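## Task

Arrange the rope flat on the table as a ring, either fully closed or with an opening no wider than a finger, enclosing the aluminium cube and both steel parallels. It counts only if everything stays that way without the robot holding it; release the rope and move the gripper away at the end.

## Robot and tools

Robot: a single six-joint arm (Trossen WXAI follower) with a parallel two-finger gripper and one camera, cam_wrist (504x504), mounted on the wrist. There is only one arm, so every command row drives that arm alone.

Frames: results report poses in the scene frame. Its origin sits on the table surface straight under the arm base; +z is up, +x points forward, and +y is to the left when facing along +x. The base may be slightly tilted against the table, and the printed hand position gets less accurate the farther the arm reaches. end_effector_position (metres) is the point midway between the finger pads, roughly 3 to 4 cm behind the tips; end_effector_quat_wxyz is its orientation. In the gripper's own frame the fingers point along +x and close along y. The camera looks forward from the wrist (optical frame: +z out of the lens, +x right in the image, +y down).

Tool execute_actions: argument actions is a list holding at most one item. An empty list just reports the current state. An item with rows is a motion: rows is a list of 1 to 15 rows, and steps (1 to 15, default 15) is how many control steps of 1/30 s it lasts; one row is used per step and the final row repeats if steps exceed rows. An item with only steps (up to 300) is a wait that sends nothing new. Optional pictures (true/false) turns camera images in the result on or off; they are on by default.

Each row is seven plain numbers, absolute targets, not offsets: six joint angles in radians in this order, then the gripper opening. Joint ranges: waist -3.054 to 3.054, shoulder 0.000 to 3.142, elbow 0.000 to 2.356, wrist pitch -1.571 to 1.571, wrist yaw -1.571 to 1.571, wrist roll -3.142 to 3.142. A target more than 0.010 rad beyond a range end (and beyond the joint's last reported angle) gets the whole call refused. Targets past the true end are clipped there, and the result may say "joint sent to its limit", possibly referring to an earlier action. The opening is a unitless scale from -1 to 1: +1 fully open (0.088 m pad gap), empty fingers touch near -0.80, and values below that do nothing more. Closing fully takes at least about 0.5 s.

Motion limits: each joint's sent target is kept within a fixed lead of its measured angle (0.211 rad for waist, shoulder, elbow; 0.213 wrist pitch; 0.267 wrist yaw; 0.228 wrist roll), and targets are scaled back if they would put the hand over 70 mm from where it is. So big moves need several calls. Friction can leave a joint short of its target, especially at long reach, and tiny changes may not move it at all; read Joint positions after each move. Between calls the arm keeps heading to the last row sent until it stalls.

Result lines: Joint positions and Joint velocities list the six joints (rad, rad/s) then pad gap (m, m/s). grip_measured is the measured opening on the command scale; it may be off by about 1 mm throughout, and reads up to about 3 mm (0.061) narrower while squeezing something hard. To hold an object, command about 0.07 below grip_measured; smaller differences grip more gently. Objects thinner than about 3 mm get proportionally less force. "joint command not followed" means the clearance check altered or blocked targets (mount blocks and posts count as part of the arm). HELD marks steps where all or part of your row was not sent. MOTOR HOT appears from 50 °C; at 95 °C an OVER-TEMPERATURE FAULT holds the arm, and if it stays too hot the arm loses power and drops. Holding loads heats motors. If contact torque hits a joint's load limit (waist 17.4, shoulder 21.6, elbow 21.5, wrist pitch 5.67, wrist yaw 5.65, wrist roll 5.3 N m, held weight included), the arm halts for 10 s and the rest of the call is dropped.

Tool zoom_image: camera must be "cam_wrist"; region is [x0, y0, x1, y1] in pixels of its latest image, origin top-left, at most 504 by 504. It returns a sharper crop. Intrinsics: fx = fy = 399.948, cx = 249.663, cy = 254.024, with slight radial distortion; the camera may sit up to 24 mm and about 5 degrees off its nominal frame.

Tool read_manual: optional section "licences"; only returns licence text, no motion.

Tool finished_scene: pass scene, the number of the scene being ended. It is final, and the result reports success and gives the next task. Replying without any tool call ends everything.

Good practice: move smoothly, avoid slamming into the table or objects and avoid hard pushes; do not let items fall or get knocked off the table; do not drop the rope mid-air. Loose objects may occasionally be nudged by something external, so recheck the layout. Before ending, open the gripper, lift away, and confirm with a picture that the loop holds by itself around all required parts.

Each tool is called after "Emit:" in YAML: its name, and indented under it one key for each argument.

## Session

Emit:
execute_actions:
  actions: []

Scene clock: 0.00 s of 4397.00 s.
end_effector_position=(+0.3203, -0.2382, +0.2686) grip_measured=+0.842 end_effector_quat_wxyz=(+0.746, -0.608, -0.055, +0.267) end_effector_velocity=(-0.003, +0.006, -0.002) end_effector_angular_velocity=(-0.005, +0.000, +0.028)
Joint positions: [-0.402  1.126  1.109 -0.586 -0.473 -2.407  0.08 ]
Joint velocities: [ 0.002 -0.002 -0.007 -0.022 -0.007 -0.022 -0.   ]
Heat: hottest wrist pitch 20 °C (+0.0 °C/min).

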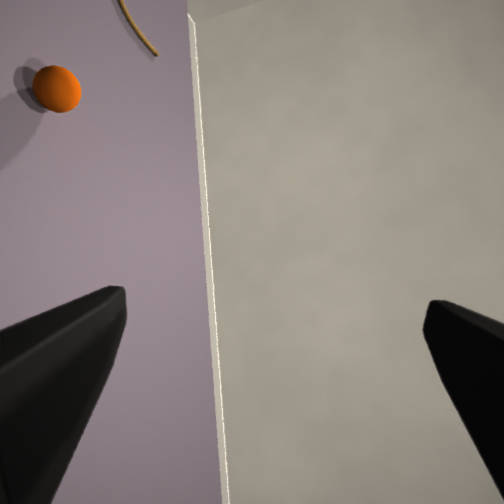

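Emit:
execute_actions:
  actions:
    - {"rows":[[0,1.126,1.109,-0.9,0,0,1]],"steps":15}
  pictures: false

Emit:
execute_actions:
  actions:
    - {"steps":45}

Scene clock: 7.47 s of 4397.00 s.
end_effector_position=(+0.2850, -0.1550, +0.2705) grip_measured=+1.000 end_effector_quat_wxyz=(+0.854, -0.282, +0.187, +0.396) end_effector_velocity=(-0.004, +0.005, +0.001) end_effector_angular_velocity=(+1.207, +1.139, -1.051)
Joint positions: [-0.004  1.126  1.111 -0.895 -0.006 -1.412  0.088]
Joint velocities: [ 0.027 -0.002 -0.002 -0.022  0.022  1.985  0.   ]
Heat: hottest wrist pitch 20 °C (+0.0 °C/min).
Steps of this call (steps 1 to 90: nothing new was sent; then 3.97 s passed at rest; steps 91 to 105: all 15 steps of this action). Readings (joint positions):
91: [-0.375 1.126 1.113 -0.624 -0.399 -2.353]
92: [-0.317 1.126 1.118 -0.691 -0.317 -2.283]
94: [-0.187 1.125 1.116 -0.809 -0.171 -2.148]
98: [-0.027 1.127 1.111 -0.877 -0.045 -1.881]
105: the state above

Scene clock: 8.97 s of 4397.00 s.
end_effector_position=(+0.2845, -0.1547, +0.2703) grip_measured=+1.000 end_effector_quat_wxyz=(+0.833, +0.337, +0.400, +0.181) end_effector_velocity=(-0.002, +0.001, -0.004) end_effector_angular_velocity=(-0.011, +0.009, +0.008)
Joint positions: [-0.002  1.126  1.111 -0.898 -0.003 -0.003  0.088]
Joint velocities: [-0.002 -0.002 -0.007 -0.007  0.007 -0.007  0.   ]
Heat: hottest wrist pitch 20 °C (+0.0 °C/min).
Steps of this call (steps 1 to 45: the robot went on to your last target). Readings (joint positions):
1: [-0.004 1.126 1.111 -0.897 -0.005 -1.345]
2: [-0.003 1.126 1.111 -0.898 -0.004 -1.278]
4: [-0.003 1.126 1.111 -0.898 -0.003 -1.144]
8: [-0.002 1.126 1.111 -0.898 -0.003 -0.875]
45: the state above
The arm was judged still, so your last target was given up. Only a new action makes it travel on or press farther. Fingers that are still opening or closing keep moving.

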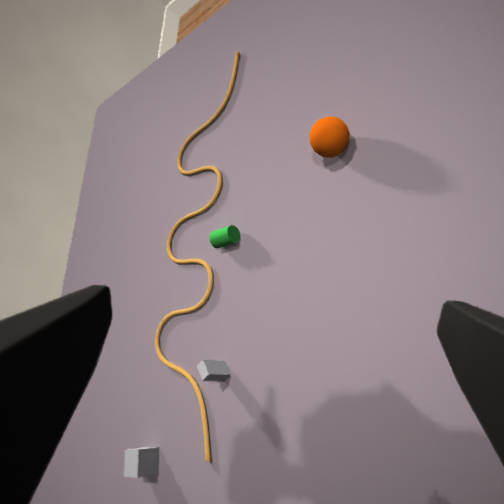

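Emit:
execute_actions:
  actions:
    - {"rows":[[0.859,1.8,1.563,-1.362,0.48,1.02,1]],"steps":15}

Emit:
execute_actions:
  actions:
    - {"rows":[[0.859,2.42,1.563,-1.362,0.48,1.02,1]],"steps":15}
  pictures: false

Emit:
execute_actions:
  actions:
    - {"steps":30}

Scene clock: 48.57 s of 4397.00 s.
end_effector_position=(+0.2673, +0.0277, +0.3536) grip_measured=+1.000 end_effector_quat_wxyz=(+0.780, +0.229, +0.576, +0.087) end_effector_velocity=(-0.237, +0.277, +0.176) end_effector_angular_velocity=(+0.153, -0.246, +0.030)
Joint positions: [ 0.809  1.798  1.545 -1.351  0.47   0.923  0.088]
Joint velocities: [ 1.194  0.222 -0.002 -0.066 -0.022  1.121  0.   ]
Heat: hottest wrist pitch 21 °C (+1.2 °C/min).
Steps of this call (steps 1 to 90: nothing new was sent; then 36.10 s passed at rest; steps 91 to 105: all 15 steps of this action). Readings (joint positions):
91: [0.027 1.160 1.148 -0.962 0.068 0.053]
92: [0.085 1.210 1.209 -1.033 0.155 0.123]
94: [0.207 1.335 1.339 -1.141 0.305 0.257]
98: [0.441 1.568 1.520 -1.300 0.442 0.519]
105: the state above

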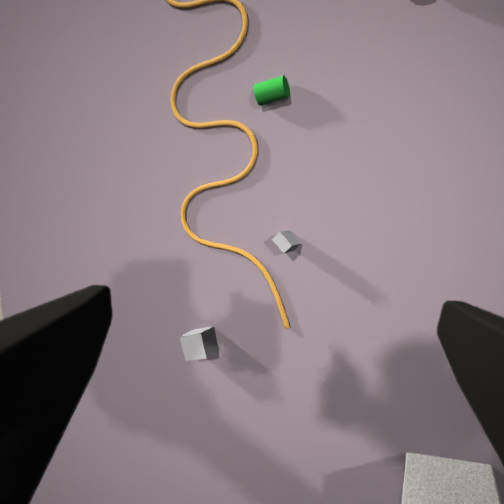

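Scene clock: 49.07 s of 4397.00 s.
end_effector_position=(+0.2438, +0.1547, +0.2198) grip_measured=+1.000 end_effector_quat_wxyz=(+0.715, -0.009, +0.699, +0.009) end_effector_velocity=(-0.001, +0.001, +0.002) end_effector_angular_velocity=(+0.013, -0.001, -0.011)
Joint positions: [ 0.862  2.419  1.56  -1.361  0.478  1.016  0.088]
Joint velocities: [ 0.002 -0.007 -0.002  0.007 -0.007  0.007  0.   ]
Heat: hottest wrist pitch 21 °C (+1.2 °C/min).
Steps of this call (steps 1 to 15: all 15 steps of this action). Readings (joint positions):
1: [0.841 1.832 1.548 -1.363 0.470 0.953]
2: [0.859 1.866 1.564 -1.366 0.475 0.973]
4: [0.867 1.964 1.582 -1.354 0.479 0.997]
8: [0.862 2.212 1.578 -1.357 0.479 1.012]
15: the state above

Scene clock: 50.07 s of 4397.00 s.
end_effector_position=(+0.2444, +0.1542, +0.2210) grip_measured=+1.000 end_effector_quat_wxyz=(+0.716, -0.007, +0.698, +0.009) end_effector_velocity=(+0.003, -0.001, -0.001) end_effector_angular_velocity=(+0.001, -0.004, +0.013)
Joint positions: [ 0.862  2.415  1.561 -1.361  0.479  1.017  0.088]
Joint velocities: [-0.007 -0.002 -0.002  0.007  0.007 -0.022  0.   ]
Heat: hottest wrist pitch 21 °C (+1.2 °C/min).
Steps of this call (steps 1 to 15: the robot went on to your last target; steps 16 to 30: nothing new was sent). Readings (joint positions):
1: [0.862 2.419 1.560 -1.361 0.478 1.017]
2: [0.862 2.416 1.561 -1.361 0.478 1.017]
4: [0.862 2.415 1.561 -1.361 0.479 1.017]
8: [0.862 2.415 1.561 -1.361 0.479 1.017]
30: the state above
The arm was judged still, so your last target was given up. Only a new action makes it travel on or press farther. Fingers that are still opening or closing keep moving.

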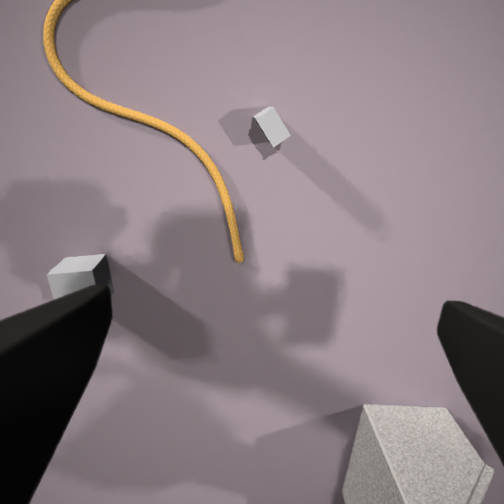

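Emit:
execute_actions:
  actions:
    - {"rows":[[0.3,1.7,1.563,-1.2,0.7,0.4,1]],"steps":15}
  pictures: false

Emit:
execute_actions:
  actions:
    - {"steps":20}

Scene clock: 57.83 s of 4397.00 s.
end_effector_position=(+0.3692, -0.0699, +0.2425) grip_measured=+1.000 end_effector_quat_wxyz=(+0.786, +0.125, +0.606, -0.012) end_effector_velocity=(-0.007, -0.571, +0.106) end_effector_angular_velocity=(+0.322, -0.453, -0.946)
Joint positions: [ 0.361  1.896  1.559 -1.205  0.69   0.464  0.088]
Joint velocities: [-0.818 -1.385  0.002  0.037  0.066 -0.608  0.   ]
Heat: hottest wrist pitch 21 °C (+1.0 °C/min).
Steps of this call (steps 1 to 90: nothing new was sent; then 4.27 s passed at rest; steps 91 to 105: all 15 steps of this action). Readings (joint positions):
91: [0.855 2.398 1.560 -1.342 0.501 0.985]
92: [0.836 2.381 1.557 -1.312 0.533 0.944]
94: [0.773 2.326 1.557 -1.270 0.590 0.863]
98: [0.619 2.173 1.559 -1.229 0.653 0.697]
105: the state above

Scene clock: 58.50 s of 4397.00 s.
end_effector_position=(+0.3599, -0.1396, +0.2736) grip_measured=+1.000 end_effector_quat_wxyz=(+0.813, +0.183, +0.552, -0.042) end_effector_velocity=(-0.005, +0.001, -0.003) end_effector_angular_velocity=(-0.011, +0.017, +0.039)
Joint positions: [ 0.301  1.698  1.572 -1.2    0.701  0.403  0.088]
Joint velocities: [-0.002 -0.002 -0.007 -0.022 -0.007 -0.022  0.   ]
Heat: hottest wrist pitch 21 °C (+1.0 °C/min).
Steps of this call (steps 1 to 20: the robot went on to your last target). Readings (joint positions):
1: [0.337 1.848 1.559 -1.204 0.693 0.447]
2: [0.319 1.803 1.559 -1.203 0.696 0.433]
4: [0.302 1.729 1.567 -1.203 0.702 0.418]
8: [0.301 1.685 1.576 -1.200 0.703 0.406]
20: the state above

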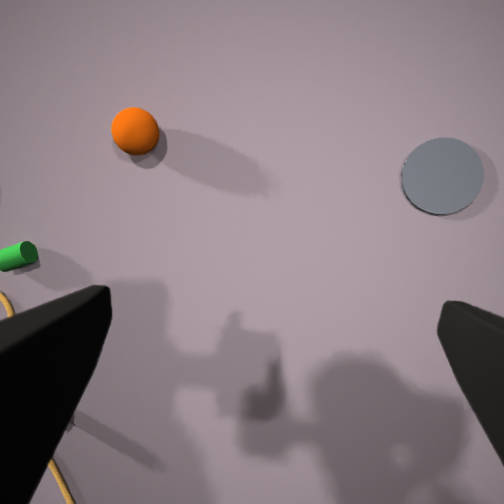

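Emit:
execute_actions:
  actions:
    - {"rows":[[0.15,1.2,1.4,-1.5,1.0,0.0,1]],"steps":15}
  pictures: false

Emit:
execute_actions:
  actions:
    - {"steps":20}

Scene clock: 61.93 s of 4397.00 s.
end_effector_position=(+0.2103, -0.2900, +0.2677) grip_measured=+1.000 end_effector_quat_wxyz=(+0.810, -0.018, +0.576, -0.111) end_effector_velocity=(+0.003, +0.022, -0.019) end_effector_angular_velocity=(-0.037, +0.112, +0.198)
Joint positions: [ 0.153  1.193  1.419 -1.496  0.999  0.009  0.088]
Joint velocities: [-0.002  0.037 -0.071 -0.022 -0.022 -0.11   0.   ]
Heat: hottest wrist pitch 21 °C (+1.0 °C/min).
Steps of this call (steps 1 to 15: the robot went on to your last target; steps 16 to 88: nothing new was sent; steps 89 to 103: all 15 steps of this action). Readings (joint positions):
89: [0.297 1.682 1.559 -1.206 0.726 0.373]
90: [0.284 1.661 1.535 -1.250 0.771 0.334]
92: [0.238 1.597 1.483 -1.336 0.850 0.248]
96: [0.168 1.404 1.427 -1.452 0.957 0.075]
103: the state above

Scene clock: 62.60 s of 4397.00 s.
end_effector_position=(+0.2114, -0.2869, +0.2648) grip_measured=+1.000 end_effector_quat_wxyz=(+0.807, -0.027, +0.581, -0.104) end_effector_velocity=(-0.001, +0.002, -0.000) end_effector_angular_velocity=(+0.003, +0.004, +0.016)
Joint positions: [ 0.153  1.201  1.409 -1.498  0.999  0.003  0.088]
Joint velocities: [ 0.002 -0.002 -0.002 -0.007 -0.007 -0.007  0.   ]
Heat: hottest wrist pitch 21 °C (+1.0 °C/min).
Steps of this call (steps 1 to 20: the robot went on to your last target). Readings (joint positions):
1: [0.153 1.196 1.416 -1.496 0.999 0.007]
2: [0.153 1.199 1.412 -1.497 0.999 0.005]
4: [0.153 1.201 1.409 -1.497 0.999 0.004]
8: [0.153 1.201 1.409 -1.498 0.999 0.003]
20: the state above

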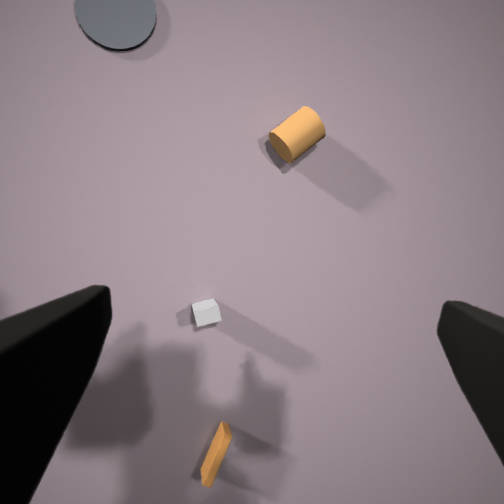

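Emit:
execute_actions:
  actions:
    - {"rows":[[-0.453,1.204,1.068,-1.022,0.689,-0.603,1]],"steps":15}
  pictures: false

Emit:
execute_actions:
  actions:
    - {"steps":20}

Scene clock: 79.97 s of 4397.00 s.
end_effector_position=(+0.1903, -0.2835, +0.1202) grip_measured=+1.000 end_effector_quat_wxyz=(+0.718, -0.006, +0.696, +0.002) end_effector_velocity=(-0.004, +0.006, -0.013) end_effector_angular_velocity=(+0.039, +0.004, +0.077)
Joint positions: [-0.443  1.209  1.081 -1.028  0.693 -0.592  0.088]
Joint velocities: [-0.046 -0.002 -0.037  0.037 -0.051 -0.11   0.   ]
Heat: hottest wrist pitch 21 °C (+1.0 °C/min).
Steps of this call (steps 1 to 15: the robot went on to your last target; steps 16 to 90: nothing new was sent; then 13.87 s passed at rest; steps 91 to 105: all 15 steps of this action). Readings (joint positions):
91: [0.127 1.198 1.380 -1.446 0.951 -0.048]
92: [0.072 1.187 1.335 -1.384 0.877 -0.109]
94: [-0.043 1.188 1.227 -1.270 0.781 -0.234]
98: [-0.283 1.215 1.094 -1.085 0.705 -0.489]
105: the state above

Scene clock: 80.63 s of 4397.00 s.
end_effector_position=(+0.1898, -0.2838, +0.1191) grip_measured=+1.000 end_effector_quat_wxyz=(+0.717, -0.007, +0.697, +0.003) end_effector_velocity=(-0.002, +0.002, -0.000) end_effector_angular_velocity=(+0.009, +0.002, +0.011)
Joint positions: [-0.449  1.209  1.079 -1.024  0.691 -0.6    0.088]
Joint velocities: [-0.002 -0.002 -0.002 -0.007 -0.007 -0.007  0.   ]
Heat: hottest wrist pitch 21 °C (+0.0 °C/min).
Steps of this call (steps 1 to 15: the robot went on to your last target; steps 16 to 20: nothing new was sent). Readings (joint positions):
1: [-0.445 1.209 1.081 -1.027 0.692 -0.595]
2: [-0.445 1.209 1.080 -1.026 0.692 -0.596]
4: [-0.447 1.209 1.079 -1.025 0.692 -0.598]
8: [-0.448 1.209 1.079 -1.024 0.691 -0.600]
20: the state above
The arm was judged still, so your last target was given up. Only a new action makes it travel on or press farther. Fingers that are still opening or closing keep moving.

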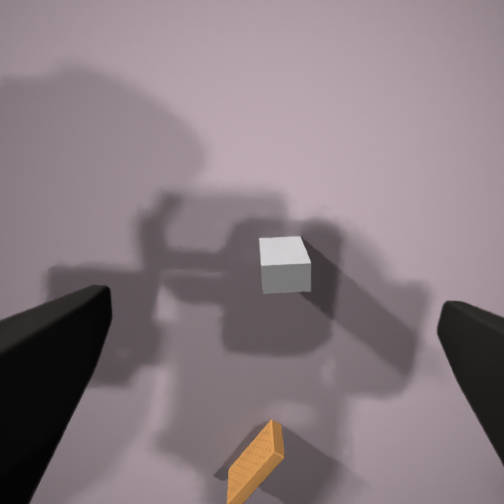

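Emit:
execute_actions:
  actions:
    - {"rows":[[-0.48,1.21,1.05,-0.98,0.677,-0.64,0.4],[-0.51,1.217,1.03,-0.935,0.665,-0.68,0.4],[-0.54,1.224,1.01,-0.89,0.652,-0.72,0.4],[-0.57,1.231,0.99,-0.845,0.638,-0.76,0.4],[-0.6,1.238,0.97,-0.8,0.624,-0.8,0.4],[-0.63,1.246,0.948,-0.75,0.61,-0.83,0.4],[-0.655,1.254,0.928,-0.705,0.596,-0.86,0.4],[-0.68,1.262,0.908,-0.66,0.582,-0.89,0.4],[-0.704,1.269,0.891,-0.618,0.569,-0.92,0.4]],"steps":15}
  pictures: false

Emit:
execute_actions:
  actions:
    - {"steps":15}

Scene clock: 98.97 s of 4397.00 s.
end_effector_position=(+0.1812, -0.2912, +0.0447) grip_measured=+0.405 end_effector_quat_wxyz=(+0.717, -0.021, +0.697, +0.015) end_effector_velocity=(+0.010, -0.016, -0.003) end_effector_angular_velocity=(-0.047, -0.065, +0.012)
Joint positions: [-0.697  1.261  0.902 -0.631  0.575 -0.91   0.059]
Joint velocities: [-0.032 -0.002 -0.002  0.11  -0.037 -0.095 -0.001]
Heat: hottest wrist pitch 21 °C (+0.0 °C/min).
Steps of this call (steps 1 to 90: nothing new was sent; then 14.83 s passed at rest; steps 91 to 105: all 15 steps of this action). Readings (joint positions):
91: [-0.452 1.209 1.076 -1.014 0.688 -0.609]
92: [-0.463 1.209 1.068 -0.991 0.681 -0.629]
94: [-0.504 1.210 1.042 -0.927 0.664 -0.685]
98: [-0.614 1.233 0.967 -0.763 0.616 -0.814]
105: the state above

Scene clock: 99.47 s of 4397.00 s.
end_effector_position=(+0.1823, -0.2925, +0.0444) grip_measured=+0.403 end_effector_quat_wxyz=(+0.719, -0.023, +0.695, +0.013) end_effector_velocity=(-0.002, +0.002, +0.001) end_effector_angular_velocity=(+0.015, +0.006, +0.015)
Joint positions: [-0.7    1.261  0.901 -0.62   0.572 -0.917  0.059]
Joint velocities: [-0.002 -0.002  0.002 -0.022 -0.007 -0.007 -0.   ]
Heat: hottest wrist pitch 21 °C (+0.0 °C/min).
Steps of this call (steps 1 to 15: the robot went on to your last target). Readings (joint positions):
1: [-0.698 1.261 0.902 -0.626 0.574 -0.912]
2: [-0.698 1.261 0.902 -0.623 0.573 -0.913]
4: [-0.699 1.261 0.902 -0.622 0.572 -0.915]
8: [-0.700 1.261 0.901 -0.620 0.572 -0.917]
15: the state above

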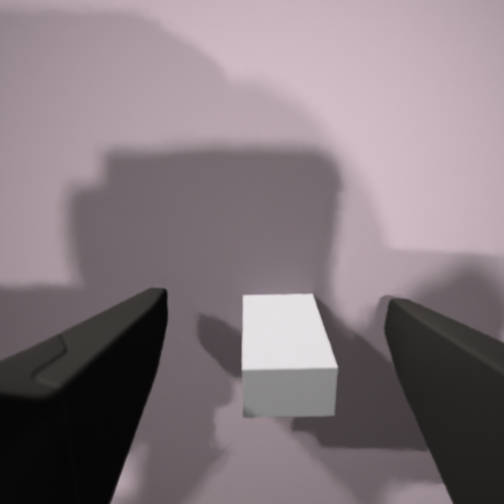

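Good. Close.

Emit:
execute_actions:
  actions:
    - {"rows":[[-0.704,1.269,0.891,-0.618,0.569,-0.92,-0.5]],"steps":15}

Scene clock: 102.97 s of 4397.00 s.
end_effector_position=(+0.1824, -0.2925, +0.0443) grip_measured=-0.455 end_effector_quat_wxyz=(+0.719, -0.023, +0.694, +0.013) end_effector_velocity=(-0.004, +0.007, -0.002) end_effector_angular_velocity=(+0.024, +0.014, +0.038)
Joint positions: [-0.7    1.261  0.901 -0.619  0.57  -0.917  0.017]
Joint velocities: [-0.002 -0.002 -0.012 -0.022 -0.007 -0.022 -0.   ]
Heat: hottest wrist pitch 21 °C (+0.0 °C/min).
Steps of this call (steps 1 to 15: the robot went on to your last target; steps 16 to 90: nothing new was sent; steps 91 to 105: all 15 steps of this action). Readings (joint positions):
91: [-0.700 1.261 0.901 -0.620 0.572 -0.917]
92: [-0.700 1.261 0.901 -0.620 0.572 -0.917]
94: [-0.700 1.261 0.901 -0.620 0.572 -0.917]
98: [-0.700 1.261 0.901 -0.619 0.571 -0.917]
105: the state above

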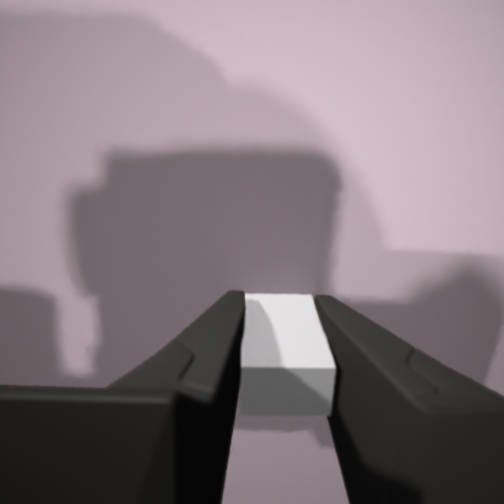

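Emit:
execute_actions:
  actions:
    - {"rows":[[-0.66,1.255,0.93,-0.7,0.59,-0.92,-0.53],[-0.61,1.24,0.97,-0.8,0.62,-0.92,-0.53],[-0.55,1.225,1.01,-0.89,0.65,-0.92,-0.53],[-0.5,1.21,1.04,-0.96,0.67,-0.92,-0.53],[-0.453,1.204,1.068,-1.022,0.689,-0.92,-0.53],[-0.4,1.25,1.08,-1.02,0.7,-0.92,-0.53],[-0.35,1.31,1.1,-1.02,0.71,-0.92,-0.53],[-0.3,1.37,1.11,-1.02,0.72,-0.92,-0.53],[-0.25,1.43,1.13,-1.02,0.73,-0.92,-0.53],[-0.2,1.49,1.14,-1.02,0.74,-0.92,-0.53],[-0.15,1.55,1.16,-1.01,0.75,-0.92,-0.53],[-0.1,1.61,1.17,-1.01,0.76,-0.92,-0.53],[-0.05,1.67,1.19,-1.0,0.77,-0.92,-0.53],[0,1.73,1.2,-1.0,0.77,-0.92,-0.53],[0.05,1.79,1.22,-1.0,0.77,-0.92,-0.53]],"steps":15}
  pictures: false

Emit:
execute_actions:
  actions:
    - {"rows":[[0.4685,2.364,1.339,-0.97,0.683,-0.95,-0.53]],"steps":15}
  pictures: false

Emit:
execute_actions:
  actions:
    - {"rows":[[0.4685,2.364,1.339,-0.97,0.683,-0.95,-0.53],[0.4685,2.364,1.339,-0.97,0.683,-0.95,-0.53],[0.45,2.375,1.32,-0.925,0.69,-0.97,-0.53],[0.43,2.386,1.3,-0.88,0.697,-0.995,-0.53],[0.41,2.397,1.28,-0.83,0.705,-1.02,-0.53],[0.39,2.408,1.26,-0.785,0.712,-1.045,-0.53],[0.375,2.416,1.245,-0.75,0.717,-1.06,-0.53],[0.365,2.422,1.235,-0.725,0.721,-1.075,-0.53]],"steps":15}
  pictures: false

Emit:
execute_actions:
  actions:
    - {"steps":10}

Scene clock: 115.57 s of 4397.00 s.
end_effector_position=(+0.2958, -0.1836, +0.1174) grip_measured=-0.455 end_effector_quat_wxyz=(+0.672, -0.271, +0.633, +0.273) end_effector_velocity=(+0.291, +0.540, +0.011) end_effector_angular_velocity=(-0.022, +0.004, +1.939)
Joint positions: [-0.087  1.628  1.176 -0.998  0.755 -0.918  0.017]
Joint velocities: [ 1.375  1.658  0.315 -0.022  0.095 -0.007 -0.   ]
Heat: hottest shoulder 21 °C (+0.0 °C/min).
Steps of this call (steps 1 to 15: the robot went on to your last target; steps 16 to 90: nothing new was sent; then 9.10 s passed at rest; steps 91 to 105: all 15 steps of this action). Readings (joint positions):
91: [-0.696 1.261 0.905 -0.634 0.575 -0.917]
92: [-0.681 1.261 0.918 -0.681 0.588 -0.917]
94: [-0.613 1.254 0.957 -0.811 0.624 -0.918]
98: [-0.420 1.268 1.065 -0.971 0.692 -0.918]
105: the state above

Scene clock: 116.07 s of 4397.00 s.
end_effector_position=(+0.3275, +0.0770, +0.1275) grip_measured=-0.455 end_effector_quat_wxyz=(+0.532, -0.501, +0.481, +0.485) end_effector_velocity=(-0.214, +0.248, -0.266) end_effector_angular_velocity=(-0.555, +0.748, +1.061)
Joint positions: [ 0.471  2.301  1.34  -0.966  0.679 -0.946  0.017]
Joint velocities: [ 0.242  1.16  -0.081 -0.125 -0.125 -0.037  0.   ]
Heat: hottest shoulder 21 °C (+0.0 °C/min).
Steps of this call (steps 1 to 15: all 15 steps of this action). Readings (joint positions):
1: [-0.043 1.677 1.195 -0.999 0.745 -0.923]
2: [-0.001 1.726 1.217 -0.993 0.729 -0.928]
4: [0.083 1.812 1.264 -0.980 0.716 -0.934]
8: [0.255 1.970 1.319 -0.971 0.700 -0.941]
15: the state above

Scene clock: 116.57 s of 4397.00 s.
end_effector_position=(+0.3221, +0.0848, +0.0559) grip_measured=-0.455 end_effector_quat_wxyz=(+0.505, -0.506, +0.491, +0.497) end_effector_velocity=(+0.018, +0.009, +0.005) end_effector_angular_velocity=(+0.018, -0.089, -0.017)
Joint positions: [ 0.363  2.417  1.241 -0.733  0.716 -1.07   0.017]
Joint velocities: [ 0.017 -0.002  0.002  0.095  0.022 -0.037 -0.   ]
Heat: hottest shoulder 21 °C (+0.0 °C/min).
Steps of this call (steps 1 to 15: all 15 steps of this action). Readings (joint positions):
1: [0.476 2.332 1.337 -0.969 0.677 -0.947]
2: [0.476 2.353 1.333 -0.971 0.676 -0.947]
4: [0.467 2.367 1.322 -0.942 0.681 -0.964]
8: [0.407 2.383 1.285 -0.799 0.708 -1.032]
15: the state above

Scene clock: 116.90 s of 4397.00 s.
end_effector_position=(+0.3234, +0.0853, +0.0561) grip_measured=-0.455 end_effector_quat_wxyz=(+0.507, -0.507, +0.490, +0.495) end_effector_velocity=(+0.000, +0.002, +0.001) end_effector_angular_velocity=(+0.009, -0.003, +0.004)
Joint positions: [ 0.364  2.417  1.241 -0.726  0.719 -1.072  0.017]
Joint velocities: [ 0.002 -0.002 -0.002  0.007 -0.007 -0.007  0.   ]
Heat: hottest shoulder 21 °C (+0.0 °C/min).
Steps of this call (steps 1 to 10: the robot went on to your last target). Readings (joint positions):
1: [0.363 2.417 1.241 -0.729 0.718 -1.070]
2: [0.363 2.417 1.241 -0.728 0.719 -1.071]
4: [0.364 2.417 1.241 -0.727 0.719 -1.071]
8: [0.364 2.417 1.241 -0.726 0.719 -1.072]
10: the state above

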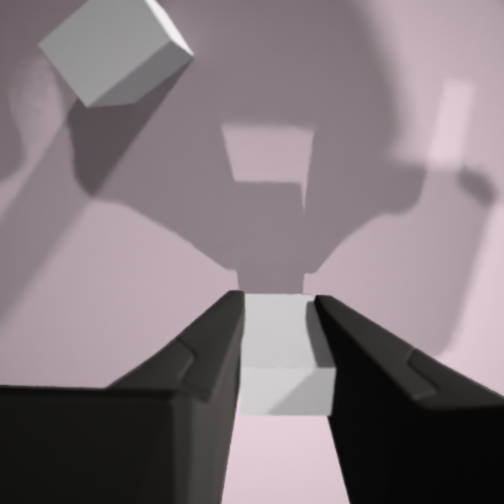

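Emit:
execute_actions:
  actions:
    - {"rows":[[0.357,2.428,1.227,-0.71,0.724,-1.085,-0.53],[0.352,2.432,1.22,-0.7,0.726,-1.09,-0.53],[0.346,2.436,1.214,-0.686,0.728,-1.095,-0.53]],"steps":15}

Scene clock: 119.80 s of 4397.00 s.
end_effector_position=(+0.3221, +0.0851, +0.0476) grip_measured=-0.455 end_effector_quat_wxyz=(+0.506, -0.508, +0.490, +0.496) end_effector_velocity=(-0.000, -0.000, +0.000) end_effector_angular_velocity=(+0.006, +0.007, -0.022)
Joint positions: [ 0.349  2.426  1.222 -0.688  0.725 -1.092  0.017]
Joint velocities: [-0.002 -0.002  0.002 -0.007 -0.007  0.022  0.   ]
Heat: hottest shoulder 21 °C (+0.0 °C/min).
Steps of this call (steps 1 to 15: the robot went on to your last target; steps 16 to 72: nothing new was sent; steps 73 to 87: all 15 steps of this action). Readings (joint positions):
73: [0.364 2.417 1.240 -0.723 0.719 -1.075]
74: [0.363 2.417 1.238 -0.716 0.720 -1.078]
76: [0.359 2.419 1.232 -0.700 0.723 -1.086]
80: [0.350 2.425 1.224 -0.691 0.724 -1.091]
87: the state above

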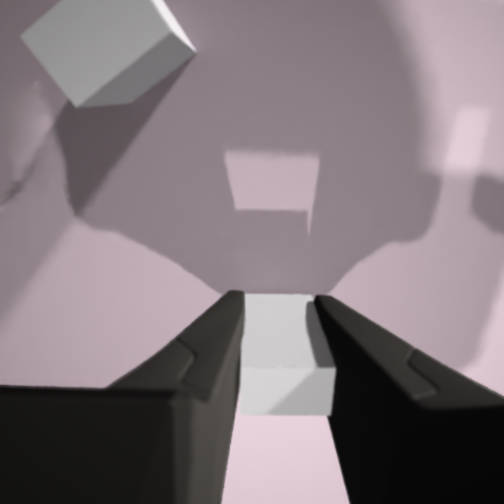

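Emit:
execute_actions:
  actions:
    - {"rows":[[0.342,2.442,1.208,-0.68,0.728,-1.095,-0.53],[0.342,2.442,1.208,-0.68,0.728,-1.095,-0.53],[0.342,2.442,1.208,-0.68,0.728,-1.095,-0.53],[0.342,2.442,1.208,-0.68,0.728,-1.095,-0.53],[0.342,2.442,1.208,-0.68,0.728,-1.095,-0.53],[0.342,2.442,1.208,-0.68,0.728,-1.095,-0.53],[0.342,2.442,1.208,-0.68,0.728,-1.095,-0.53],[0.342,2.442,1.208,-0.68,0.728,-1.095,-0.53],[0.342,2.442,1.208,-0.68,0.728,-1.095,0.1]],"steps":15}
  pictures: false

Emit:
execute_actions:
  actions:
    - {"rows":[[0.365,2.422,1.235,-0.725,0.721,-1.075,0.1],[0.39,2.408,1.26,-0.785,0.712,-1.045,0.1],[0.41,2.397,1.28,-0.83,0.705,-1.02,0.1],[0.43,2.386,1.3,-0.88,0.697,-0.995,0.1],[0.45,2.375,1.32,-0.925,0.69,-0.97,0.1],[0.4685,2.364,1.339,-0.97,0.683,-0.95,1],[0.5,2.364,1.36,-1,0.67,-0.9,1],[0.55,2.39,1.39,-1.02,0.64,-0.85,1],[0.6,2.43,1.42,-1.03,0.61,-0.8,1],[0.65,2.47,1.45,-1.04,0.58,-0.75,1],[0.7,2.52,1.48,-1.05,0.55,-0.7,1],[0.75,2.57,1.51,-1.06,0.52,-0.65,1],[0.8,2.62,1.54,-1.06,0.49,-0.6,1],[0.85,2.67,1.57,-1.07,0.46,-0.55,1],[1.032,2.862,1.66,-1.078,0.3715,-0.4,1]],"steps":15}
  pictures: false

Emit:
execute_actions:
  actions:
    - {"steps":25}

Scene clock: 131.40 s of 4397.00 s.
end_effector_position=(+0.3207, +0.0855, +0.0453) grip_measured=+0.047 end_effector_quat_wxyz=(+0.505, -0.508, +0.491, +0.496) end_effector_velocity=(-0.008, -0.003, -0.001) end_effector_angular_velocity=(-0.009, +0.033, +0.033)
Joint positions: [ 0.347  2.43   1.218 -0.681  0.726 -1.092  0.041]
Joint velocities: [-0.002 -0.002 -0.007 -0.037 -0.007 -0.007  0.031]
Heat: hottest waist 22 °C (+1.0 °C/min).
Steps of this call (steps 1 to 15: the robot went on to your last target; steps 16 to 90: nothing new was sent; then 8.10 s passed at rest; steps 91 to 105: all 15 steps of this action). Readings (joint positions):
91: [0.349 2.427 1.222 -0.686 0.725 -1.092]
92: [0.348 2.427 1.221 -0.684 0.726 -1.092]
94: [0.347 2.429 1.219 -0.683 0.726 -1.092]
98: [0.347 2.430 1.219 -0.682 0.726 -1.092]
105: the state above

Scene clock: 131.90 s of 4397.00 s.
end_effector_position=(+0.2815, +0.1961, +0.1567) grip_measured=+0.970 end_effector_quat_wxyz=(+0.543, -0.482, +0.473, +0.499) end_effector_velocity=(-0.359, +0.528, +0.076) end_effector_angular_velocity=(+0.256, +0.380, +0.070)
Joint positions: [ 0.755  2.553  1.53  -1.045  0.512 -0.643  0.087]
Joint velocities: [ 1.287  1.15   0.813 -0.344 -1.077  1.297  0.023]
Heat: hottest waist 22 °C (+1.0 °C/min).
Steps of this call (steps 1 to 15: all 15 steps of this action). Readings (joint positions):
1: [0.348 2.430 1.219 -0.688 0.726 -1.091]
2: [0.352 2.430 1.226 -0.714 0.725 -1.080]
4: [0.376 2.424 1.247 -0.788 0.714 -1.045]
8: [0.462 2.392 1.322 -0.945 0.682 -0.939]
15: the state above

Scene clock: 132.73 s of 4397.00 s.
end_effector_position=(+0.1863, +0.2867, +0.1278) grip_measured=+1.000 end_effector_quat_wxyz=(+0.501, -0.512, +0.488, +0.498) end_effector_velocity=(-0.002, -0.002, -0.002) end_effector_angular_velocity=(-0.008, +0.013, +0.010)
Joint positions: [ 1.033  2.856  1.653 -1.078  0.374 -0.403  0.088]
Joint velocities: [-0.002  0.002 -0.002 -0.007 -0.007 -0.007  0.   ]
Heat: hottest waist 22 °C (+1.0 °C/min).
Steps of this call (steps 1 to 25: the robot went on to your last target). Readings (joint positions):
1: [0.798 2.594 1.554 -1.050 0.481 -0.598]
2: [0.841 2.634 1.576 -1.053 0.459 -0.556]
4: [0.926 2.715 1.614 -1.062 0.423 -0.490]
8: [1.041 2.832 1.642 -1.075 0.377 -0.423]
25: the state above

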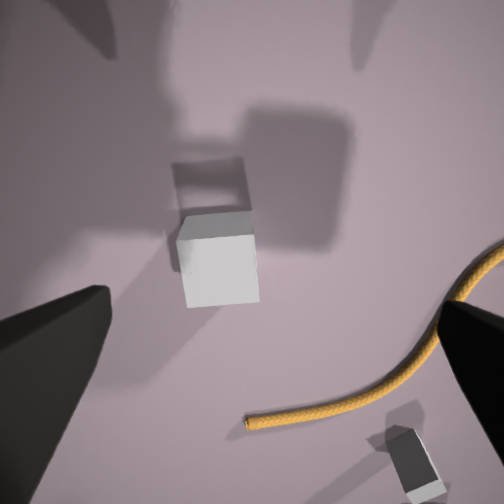

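Emit:
execute_actions:
  actions:
    - {"rows":[[1.03,2.865,1.63,-1.045,0.375,-0.42,1],[1.025,2.872,1.6,-1.005,0.38,-0.44,1],[1.02,2.88,1.57,-0.965,0.384,-0.46,1],[1.012,2.889,1.54,-0.925,0.388,-0.48,1],[1.004,2.898,1.51,-0.885,0.393,-0.49,1],[0.996,2.908,1.48,-0.84,0.398,-0.5,1],[0.988,2.918,1.455,-0.8,0.402,-0.51,1],[0.981,2.925,1.432,-0.77,0.405,-0.515,1],[0.9765,2.93,1.417,-0.75,0.407,-0.515,1]],"steps":15}
  pictures: false

Emit:
execute_actions:
  actions:
    - {"rows":[[0.9765,2.93,1.417,-0.75,0.407,-0.515,0.2]],"steps":15}

Scene clock: 141.73 s of 4397.00 s.
end_effector_position=(+0.1708, +0.2803, +0.0472) grip_measured=+1.000 end_effector_quat_wxyz=(+0.486, -0.525, +0.472, +0.515) end_effector_velocity=(+0.022, +0.041, +0.000) end_effector_angular_velocity=(+0.189, -0.088, -0.083)
Joint positions: [ 0.979  2.926  1.426 -0.76   0.404 -0.511  0.088]
Joint velocities: [-0.007 -0.002 -0.002  0.227  0.007 -0.007  0.   ]
Heat: hottest shoulder 23 °C (+2.0 °C/min).
Steps of this call (steps 1 to 15: the robot went on to your last target; steps 16 to 90: nothing new was sent; then 5.50 s passed at rest; steps 91 to 105: all 15 steps of this action). Readings (joint positions):
91: [1.033 2.856 1.652 -1.073 0.374 -0.404]
92: [1.033 2.856 1.645 -1.053 0.374 -0.413]
94: [1.031 2.856 1.613 -0.995 0.378 -0.440]
98: [1.006 2.882 1.510 -0.853 0.394 -0.489]
105: the state above

Scene clock: 142.23 s of 4397.00 s.
end_effector_position=(+0.1716, +0.2817, +0.0470) grip_measured=+0.206 end_effector_quat_wxyz=(+0.489, -0.525, +0.470, +0.515) end_effector_velocity=(-0.002, -0.005, -0.001) end_effector_angular_velocity=(-0.015, +0.020, -0.004)
Joint positions: [ 0.979  2.926  1.425 -0.751  0.405 -0.512  0.049]
Joint velocities: [-0.007 -0.002 -0.002 -0.022 -0.007  0.007 -0.002]
Heat: hottest shoulder 23 °C (+2.0 °C/min).
Steps of this call (steps 1 to 15: all 15 steps of this action). Readings (joint positions):
1: [0.979 2.926 1.426 -0.754 0.404 -0.511]
2: [0.979 2.926 1.426 -0.752 0.405 -0.511]
4: [0.979 2.926 1.426 -0.752 0.405 -0.512]
8: [0.979 2.926 1.425 -0.751 0.405 -0.512]
15: the state above

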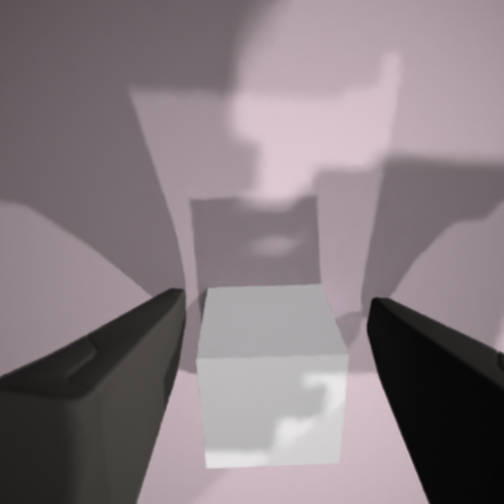

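Emit:
execute_actions:
  actions:
    - {"rows":[[0.9765,2.93,1.417,-0.785,0.407,-0.515,0.2],[0.9765,2.93,1.417,-0.785,0.407,-0.515,0.2],[0.9765,2.93,1.417,-0.785,0.407,-0.515,0.2],[0.9765,2.93,1.417,-0.785,0.407,-0.515,0.2],[0.9765,2.93,1.417,-0.785,0.407,-0.515,0.2],[0.9765,2.93,1.417,-0.785,0.407,-0.515,-0.27]],"steps":15}

Scene clock: 146.73 s of 4397.00 s.
end_effector_position=(+0.1689, +0.2756, +0.0470) grip_measured=-0.224 end_effector_quat_wxyz=(-0.475, +0.531, -0.477, -0.514) end_effector_velocity=(-0.006, -0.005, -0.001) end_effector_angular_velocity=(-0.014, +0.032, +0.030)
Joint positions: [ 0.979  2.926  1.425 -0.783  0.406 -0.513  0.028]
Joint velocities: [-0.002 -0.002 -0.007 -0.022 -0.022 -0.022 -0.   ]
Heat: hottest shoulder 23 °C (+2.0 °C/min).
Steps of this call (steps 1 to 15: the robot went on to your last target; steps 16 to 90: nothing new was sent; then 1.00 s passed at rest; steps 91 to 105: all 15 steps of this action). Readings (joint positions):
91: [0.979 2.926 1.425 -0.755 0.405 -0.512]
92: [0.979 2.926 1.425 -0.765 0.405 -0.512]
94: [0.979 2.926 1.425 -0.776 0.405 -0.512]
98: [0.979 2.926 1.425 -0.781 0.405 -0.512]
105: the state above

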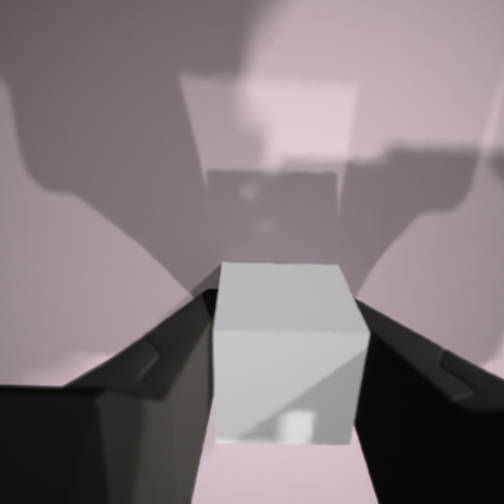

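Emit:
execute_actions:
  actions:
    - {"rows":[[0.988,2.918,1.455,-0.82,0.402,-0.5,-0.3],[0.996,2.908,1.48,-0.86,0.398,-0.5,-0.3],[1.004,2.898,1.51,-0.9,0.393,-0.45,-0.3],[1.012,2.889,1.54,-0.935,0.388,-0.4,-0.3],[1.02,2.88,1.57,-0.97,0.384,-0.34,-0.3],[1.025,2.872,1.6,-1.005,0.38,-0.28,-0.3],[1.02,2.86,1.63,-1.045,0.38,-0.22,-0.3],[1,2.85,1.66,-1.078,0.39,-0.16,-0.3],[0.96,2.83,1.665,-1.08,0.41,-0.1,-0.3],[0.92,2.81,1.67,-1.085,0.435,-0.04,-0.3],[0.88,2.79,1.675,-1.09,0.46,0.02,-0.3],[0.84,2.77,1.68,-1.09,0.485,0.08,-0.3],[0.8,2.75,1.685,-1.095,0.51,0.14,-0.3],[0.76,2.735,1.69,-1.1,0.53,0.2,-0.3],[0.569,2.654,1.702,-1.113,0.638,0.735,-0.3]],"steps":15}
  pictures: false

Emit:
execute_actions:
  actions:
    - {"steps":20}

Scene clock: 157.87 s of 4397.00 s.
end_effector_position=(+0.2646, +0.2455, +0.1364) grip_measured=-0.224 end_effector_quat_wxyz=(+0.658, -0.305, +0.617, +0.306) end_effector_velocity=(+0.507, -0.362, +0.042) end_effector_angular_velocity=(+0.082, -0.245, -2.474)
Joint positions: [ 0.834  2.761  1.677 -1.083  0.505  0.104  0.028]
Joint velocities: [-1.258 -0.672  0.159 -0.11   0.989  1.209 -0.   ]
Heat: hottest shoulder 25 °C (+4.1 °C/min).
Steps of this call (steps 1 to 15: the robot went on to your last target; steps 16 to 90: nothing new was sent; then 7.63 s passed at rest; steps 91 to 105: all 15 steps of this action). Readings (joint positions):
91: [0.979 2.926 1.429 -0.791 0.406 -0.512]
92: [0.980 2.926 1.438 -0.811 0.406 -0.510]
94: [0.989 2.925 1.467 -0.869 0.399 -0.470]
98: [1.014 2.900 1.573 -0.996 0.385 -0.287]
105: the state above

Scene clock: 158.53 s of 4397.00 s.
end_effector_position=(+0.3434, +0.1621, +0.1207) grip_measured=-0.224 end_effector_quat_wxyz=(+0.715, -0.009, +0.699, +0.009) end_effector_velocity=(-0.001, +0.001, -0.002) end_effector_angular_velocity=(+0.007, +0.005, -0.010)
Joint positions: [ 0.572  2.655  1.701 -1.112  0.636  0.731  0.028]
Joint velocities: [-0.002  0.002 -0.002  0.007 -0.007  0.007 -0.   ]
Heat: hottest shoulder 25 °C (+4.0 °C/min).
Steps of this call (steps 1 to 20: the robot went on to your last target). Readings (joint positions):
1: [0.792 2.741 1.681 -1.088 0.535 0.150]
2: [0.749 2.721 1.686 -1.094 0.558 0.199]
4: [0.660 2.688 1.694 -1.101 0.598 0.324]
8: [0.551 2.656 1.701 -1.109 0.636 0.589]
20: the state above

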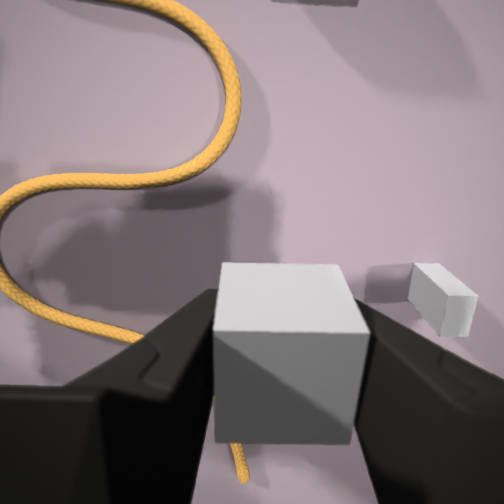

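Emit:
execute_actions:
  actions:
    - {"rows":[[0.555,2.661,1.684,-1.078,0.644,0.72,-0.3],[0.54,2.669,1.665,-1.042,0.65,0.7,-0.3],[0.525,2.677,1.646,-1.005,0.657,0.685,-0.3],[0.51,2.685,1.627,-0.968,0.664,0.67,-0.3],[0.495,2.693,1.608,-0.93,0.67,0.65,-0.3],[0.482,2.7,1.59,-0.897,0.676,0.635,-0.3],[0.471,2.706,1.576,-0.87,0.681,0.625,-0.3],[0.463,2.71,1.566,-0.85,0.685,0.615,-0.3],[0.4565,2.713,1.558,-0.835,0.6876,0.607,-0.3]],"steps":15}
  pictures: false

Emit:
execute_actions:
  actions:
    - {"steps":8}
  pictures: false

Scene clock: 164.33 s of 4397.00 s.
end_effector_position=(+0.3470, +0.1588, +0.0492) grip_measured=-0.224 end_effector_quat_wxyz=(+0.713, -0.003, +0.701, +0.004) end_effector_velocity=(+0.010, +0.014, +0.007) end_effector_angular_velocity=(+0.031, -0.074, -0.009)
Joint positions: [ 0.452  2.709  1.565 -0.843  0.683  0.612  0.028]
Joint velocities: [ 0.027 -0.002 -0.002  0.081  0.007 -0.022  0.   ]
Heat: hottest shoulder 25 °C (+4.0 °C/min).
Steps of this call (steps 1 to 30: the robot went on to your last target; steps 31 to 90: nothing new was sent; then 2.30 s passed at rest; steps 91 to 105: all 15 steps of this action). Readings (joint positions):
91: [0.571 2.655 1.700 -1.108 0.637 0.732]
92: [0.568 2.655 1.695 -1.089 0.639 0.725]
94: [0.554 2.656 1.675 -1.034 0.649 0.702]
98: [0.496 2.678 1.614 -0.914 0.672 0.647]
105: the state above

Scene clock: 164.60 s of 4397.00 s.
end_effector_position=(+0.3479, +0.1599, +0.0499) grip_measured=-0.224 end_effector_quat_wxyz=(+0.716, -0.003, +0.698, +0.005) end_effector_velocity=(+0.004, +0.000, -0.000) end_effector_angular_velocity=(+0.004, -0.016, -0.023)
Joint positions: [ 0.455  2.709  1.564 -0.837  0.686  0.61   0.028]
Joint velocities: [-0.002 -0.002 -0.002  0.022  0.007  0.007 -0.   ]
Heat: hottest shoulder 25 °C (+4.0 °C/min).
Steps of this call (steps 1 to 8: the robot went on to your last target). Readings (joint positions):
1: [0.453 2.709 1.565 -0.840 0.684 0.612]
2: [0.454 2.709 1.565 -0.837 0.686 0.611]
4: [0.455 2.709 1.565 -0.837 0.686 0.610]
8: the state above

Emit:
execute_actions:
  actions:
    - {"rows":[[0.453,2.722,1.552,-0.83,0.688,0.607,-0.3],[0.453,2.722,1.552,-0.83,0.688,0.607,-0.3],[0.453,2.722,1.552,-0.83,0.688,0.607,-0.3],[0.453,2.722,1.552,-0.83,0.688,0.607,-0.3],[0.453,2.722,1.552,-0.83,0.688,0.607,-0.3],[0.453,2.722,1.552,-0.83,0.688,0.607,-0.3],[0.453,2.722,1.552,-0.83,0.688,0.607,-0.3],[0.453,2.722,1.552,-0.83,0.688,0.607,-0.3],[0.453,2.722,1.552,-0.83,0.688,0.607,0.0]],"steps":15}
  pictures: false

Emit:
execute_actions:
  actions:
    - {"rows":[[0.471,2.706,1.576,-0.87,0.681,0.625,0],[0.495,2.693,1.608,-0.93,0.67,0.65,0],[0.51,2.685,1.627,-0.968,0.664,0.67,0],[0.525,2.677,1.646,-1.005,0.657,0.685,0],[0.54,2.669,1.665,-1.042,0.65,0.7,0],[0.555,2.661,1.684,-1.078,0.644,0.72,0],[0.569,2.654,1.702,-1.113,0.638,0.735,0],[0.569,2.654,1.702,-1.113,0.638,0.735,0],[0.58,2.654,1.75,-1.1,0.65,0.7,1],[0.59,2.654,1.8,-1.08,0.67,0.65,1],[0.6,2.654,1.85,-1.05,0.69,0.6,1],[0.6,2.654,1.9,-1.0,0.71,0.55,1],[0.6,2.654,1.95,-0.95,0.73,0.5,1],[0.6,2.654,2.0,-0.9,0.75,0.45,1]],"steps":15}
  pictures: false

Emit:
execute_actions:
  actions:
    - {"steps":20}

Scene clock: 175.73 s of 4397.00 s.
end_effector_position=(+0.3478, +0.1604, +0.0494) grip_measured=-0.025 end_effector_quat_wxyz=(+0.716, -0.002, +0.698, +0.005) end_effector_velocity=(-0.001, +0.001, +0.002) end_effector_angular_velocity=(+0.004, +0.004, +0.025)
Joint positions: [ 0.455  2.709  1.562 -0.831  0.686  0.61   0.038]
Joint velocities: [ 0.002 -0.002  0.002 -0.007 -0.007 -0.022  0.013]
Heat: hottest shoulder 25 °C (+4.0 °C/min).
Steps of this call (steps 1 to 15: the robot went on to your last target; steps 16 to 90: nothing new was sent; then 7.63 s passed at rest; steps 91 to 105: all 15 steps of this action). Readings (joint positions):
91: [0.455 2.709 1.564 -0.835 0.686 0.610]
92: [0.455 2.709 1.564 -0.834 0.686 0.610]
94: [0.455 2.709 1.563 -0.832 0.686 0.610]
98: [0.455 2.709 1.562 -0.832 0.686 0.610]
105: the state above

Scene clock: 176.23 s of 4397.00 s.
end_effector_position=(+0.4177, +0.1858, +0.1770) grip_measured=+0.770 end_effector_quat_wxyz=(+0.804, +0.022, +0.592, +0.048) end_effector_velocity=(+0.438, +0.021, +0.387) end_effector_angular_velocity=(+0.587, -1.517, -0.341)
Joint positions: [ 0.602  2.669  1.904 -0.964  0.715  0.529  0.077]
Joint velocities: [ 0.046 -0.042  1.17   0.828  0.418 -0.96   0.175]
Heat: hottest shoulder 25 °C (+4.0 °C/min).
Steps of this call (steps 1 to 15: all 15 steps of this action). Readings (joint positions):
1: [0.456 2.709 1.562 -0.836 0.686 0.610]
2: [0.459 2.709 1.570 -0.863 0.684 0.620]
4: [0.478 2.708 1.593 -0.929 0.674 0.648]
8: [0.544 2.684 1.660 -1.056 0.649 0.706]
15: the state above

Scene clock: 176.90 s of 4397.00 s.
end_effector_position=(+0.4544, +0.1786, +0.2170) grip_measured=+1.000 end_effector_quat_wxyz=(+0.841, +0.053, +0.536, +0.047) end_effector_velocity=(+0.001, -0.001, -0.003) end_effector_angular_velocity=(+0.004, +0.006, +0.003)
Joint positions: [ 0.604  2.646  1.999 -0.9    0.749  0.453  0.088]
Joint velocities: [-0.007 -0.002 -0.007  0.007 -0.007 -0.007  0.   ]
Heat: hottest waist 25 °C (+4.0 °C/min).
Steps of this call (steps 1 to 20: the robot went on to your last target). Readings (joint positions):
1: [0.604 2.666 1.938 -0.938 0.726 0.505]
2: [0.604 2.661 1.962 -0.924 0.734 0.489]
4: [0.604 2.647 1.988 -0.912 0.744 0.470]
8: [0.604 2.642 1.999 -0.903 0.748 0.457]
20: the state above

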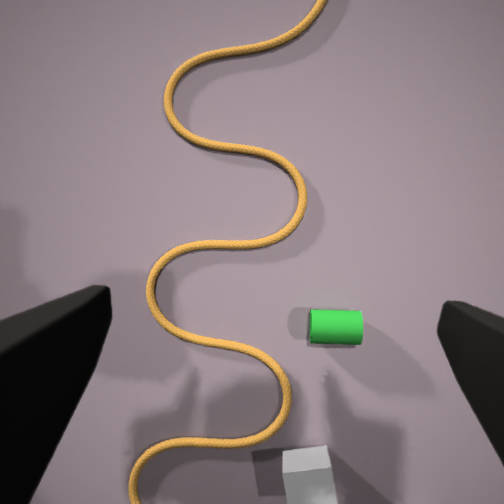

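Emit:
execute_actions:
  actions:
    - {"rows":[[0.57,2.67,1.98,-0.8,0.77,0.38,0.2],[0.54,2.7,1.96,-0.7,0.78,0.31,0.2],[0.51,2.73,1.94,-0.6,0.8,0.24,0.2],[0.48,2.76,1.925,-0.51,0.815,0.18,0.2],[0.45,2.785,1.91,-0.43,0.83,0.12,0.2],[0.42,2.81,1.895,-0.35,0.845,0.06,0.2],[0.3878,2.834,1.88,-0.256,0.857,0,0.2]],"steps":15}
  pictures: false

Emit:
execute_actions:
  actions:
    - {"steps":15}

Scene clock: 191.43 s of 4397.00 s.
end_effector_position=(+0.5227, +0.1637, +0.0768) grip_measured=+0.206 end_effector_quat_wxyz=(+0.865, -0.002, +0.501, +0.004) end_effector_velocity=(+0.024, +0.006, +0.003) end_effector_angular_velocity=(-0.006, -0.138, -0.030)
Joint positions: [ 0.369  2.832  1.884 -0.283  0.853  0.013  0.049]
Joint velocities: [-0.002  0.022 -0.037  0.271  0.022 -0.139 -0.002]
Heat: hottest waist 27 °C (+5.0 °C/min).
Steps of this call (steps 1 to 15: the robot went on to your last target; steps 16 to 90: nothing new was sent; then 11.03 s passed at rest; steps 91 to 105: all 15 steps of this action). Readings (joint positions):
91: [0.602 2.646 1.997 -0.881 0.752 0.435]
92: [0.598 2.652 1.992 -0.829 0.759 0.400]
94: [0.573 2.676 1.980 -0.699 0.781 0.308]
98: [0.482 2.744 1.941 -0.517 0.822 0.141]
105: the state above

Scene clock: 191.93 s of 4397.00 s.
end_effector_position=(+0.5244, +0.1720, +0.0891) grip_measured=+0.203 end_effector_quat_wxyz=(+0.874, -0.002, +0.486, +0.008) end_effector_velocity=(-0.000, -0.002, -0.003) end_effector_angular_velocity=(-0.001, +0.010, +0.010)
Joint positions: [ 0.394  2.831  1.884 -0.256  0.855  0.003  0.049]
Joint velocities: [-0.007 -0.002 -0.002 -0.007 -0.007 -0.007  0.   ]
Heat: hottest waist 27 °C (+5.1 °C/min).
Steps of this call (steps 1 to 15: the robot went on to your last target). Readings (joint positions):
1: [0.370 2.832 1.884 -0.275 0.853 0.010]
2: [0.374 2.832 1.884 -0.268 0.854 0.008]
4: [0.383 2.831 1.884 -0.259 0.855 0.005]
8: [0.394 2.831 1.884 -0.258 0.855 0.003]
15: the state above

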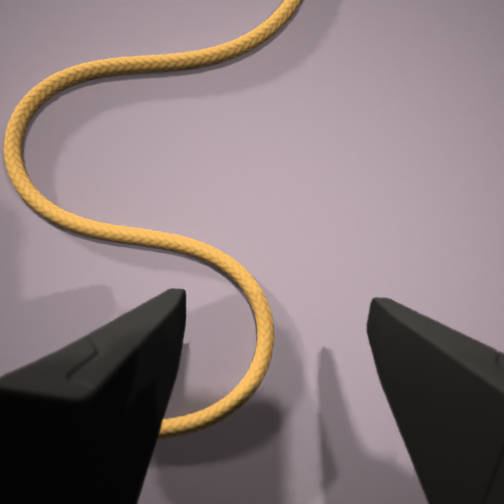

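Emit:
execute_actions:
  actions:
    - {"rows":[[0.385,2.838,1.876,-0.243,0.855,-0.006,-0.2],[0.38,2.842,1.871,-0.23,0.853,-0.012,-0.2],[0.375,2.846,1.867,-0.217,0.852,-0.02,-0.2],[0.37,2.85,1.863,-0.204,0.85,-0.026,-0.2],[0.365,2.854,1.858,-0.19,0.848,-0.032,-0.2],[0.36,2.858,1.854,-0.177,0.846,-0.04,-0.2],[0.355,2.862,1.85,-0.164,0.845,-0.046,-0.2],[0.35,2.866,1.845,-0.15,0.843,-0.052,-0.2],[0.345,2.87,1.841,-0.137,0.841,-0.06,-0.2],[0.34,2.874,1.837,-0.124,0.84,-0.066,-0.2],[0.336,2.878,1.832,-0.11,0.838,-0.07,-0.2],[0.333,2.881,1.829,-0.1,0.836,-0.076,-0.2]],"steps":15}
  pictures: false

Emit:
execute_actions:
  actions:
    - {"steps":15}

Scene clock: 198.90 s of 4397.00 s.
end_effector_position=(+0.5299, +0.1661, +0.0546) grip_measured=-0.196 end_effector_quat_wxyz=(+0.875, +0.003, +0.484, +0.002) end_effector_velocity=(-0.025, +0.007, -0.074) end_effector_angular_velocity=(-0.051, +0.098, +0.080)
Joint positions: [ 0.337  2.865  1.842 -0.112  0.84  -0.069  0.029]
Joint velocities: [-0.071  0.085 -0.071  0.081 -0.022 -0.081 -0.001]
Heat: hottest waist 28 °C (+6.1 °C/min).
Steps of this call (steps 1 to 15: the robot went on to your last target; steps 16 to 90: nothing new was sent; then 3.47 s passed at rest; steps 91 to 105: all 15 steps of this action). Readings (joint positions):
91: [0.393 2.831 1.884 -0.255 0.855 0.001]
92: [0.393 2.831 1.884 -0.248 0.855 -0.001]
94: [0.390 2.831 1.881 -0.229 0.855 -0.011]
98: [0.372 2.836 1.870 -0.180 0.850 -0.035]
105: the state above

Scene clock: 199.40 s of 4397.00 s.
end_effector_position=(+0.5295, +0.1671, +0.0522) grip_measured=-0.197 end_effector_quat_wxyz=(+0.876, +0.003, +0.483, +0.002) end_effector_velocity=(-0.000, +0.000, -0.001) end_effector_angular_velocity=(+0.003, -0.000, +0.007)
Joint positions: [ 0.335  2.869  1.838 -0.1    0.838 -0.073  0.029]
Joint velocities: [-0.002 -0.002 -0.007  0.007 -0.007 -0.007 -0.   ]
Heat: hottest waist 28 °C (+6.0 °C/min).
Steps of this call (steps 1 to 15: the robot went on to your last target). Readings (joint positions):
1: [0.335 2.868 1.840 -0.109 0.839 -0.070]
2: [0.334 2.869 1.839 -0.107 0.839 -0.071]
4: [0.335 2.869 1.838 -0.104 0.838 -0.072]
8: [0.335 2.869 1.838 -0.100 0.838 -0.073]
15: the state above

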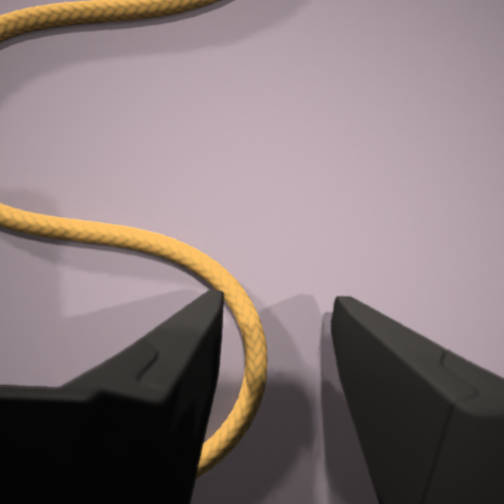

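Emit:
execute_actions:
  actions:
    - {"rows":[[0.333,2.885,1.829,-0.13,0.836,-0.076,-0.2],[0.333,2.89,1.829,-0.14,0.836,-0.076,-0.2],[0.333,2.895,1.829,-0.14,0.836,-0.076,-0.2],[0.333,2.9,1.829,-0.14,0.836,-0.076,-0.2],[0.333,2.906,1.829,-0.14,0.836,-0.076,-0.2]],"steps":15}

Scene clock: 208.77 s of 4397.00 s.
end_effector_position=(+0.5209, +0.1727, +0.0455) grip_measured=-0.198 end_effector_quat_wxyz=(+0.868, -0.014, +0.496, +0.013) end_effector_velocity=(-0.002, -0.004, -0.004) end_effector_angular_velocity=(-0.022, +0.013, +0.018)
Joint positions: [ 0.34   2.882  1.838 -0.136  0.84  -0.073  0.029]
Joint velocities: [-0.007 -0.002 -0.007 -0.007  0.007 -0.022  0.   ]
Heat: hottest waist 30 °C (+6.0 °C/min).
Steps of this call (steps 1 to 15: the robot went on to your last target; steps 16 to 90: nothing new was sent; then 5.87 s passed at rest; steps 91 to 105: all 15 steps of this action). Readings (joint positions):
91: [0.335 2.869 1.838 -0.104 0.838 -0.073]
92: [0.335 2.869 1.838 -0.115 0.838 -0.073]
94: [0.335 2.872 1.838 -0.126 0.838 -0.073]
98: [0.338 2.880 1.838 -0.134 0.839 -0.073]
105: the state above

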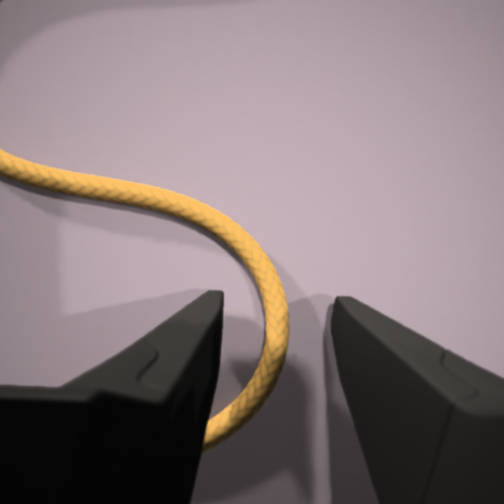

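Touching the table. Ease off and close.

Emit:
execute_actions:
  actions:
    - {"rows":[[0.343,2.882,1.838,-0.136,0.84,-0.073,-0.2],[0.343,2.882,1.838,-0.136,0.84,-0.073,-0.2],[0.343,2.882,1.838,-0.136,0.84,-0.073,-0.76]],"steps":15}

Scene clock: 214.73 s of 4397.00 s.
end_effector_position=(+0.5204, +0.1750, +0.0477) grip_measured=-0.734 end_effector_quat_wxyz=(+0.869, -0.015, +0.494, +0.015) end_effector_velocity=(+0.003, -0.002, +0.003) end_effector_angular_velocity=(+0.013, -0.003, -0.009)
Joint positions: [ 0.346  2.882  1.838 -0.136  0.839 -0.073  0.003]
Joint velocities: [-0.002 -0.007  0.007 -0.007 -0.007  0.007 -0.   ]
Heat: hottest waist 31 °C (+7.0 °C/min).
Steps of this call (steps 1 to 15: the robot went on to your last target; steps 16 to 90: nothing new was sent; then 2.47 s passed at rest; steps 91 to 105: all 15 steps of this action). Readings (joint positions):
91: [0.340 2.882 1.838 -0.136 0.840 -0.073]
92: [0.340 2.882 1.838 -0.136 0.840 -0.073]
94: [0.343 2.882 1.838 -0.136 0.839 -0.073]
98: [0.346 2.882 1.838 -0.136 0.839 -0.073]
105: the state above

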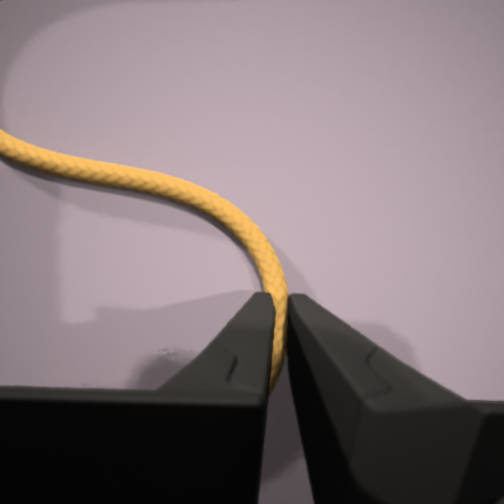

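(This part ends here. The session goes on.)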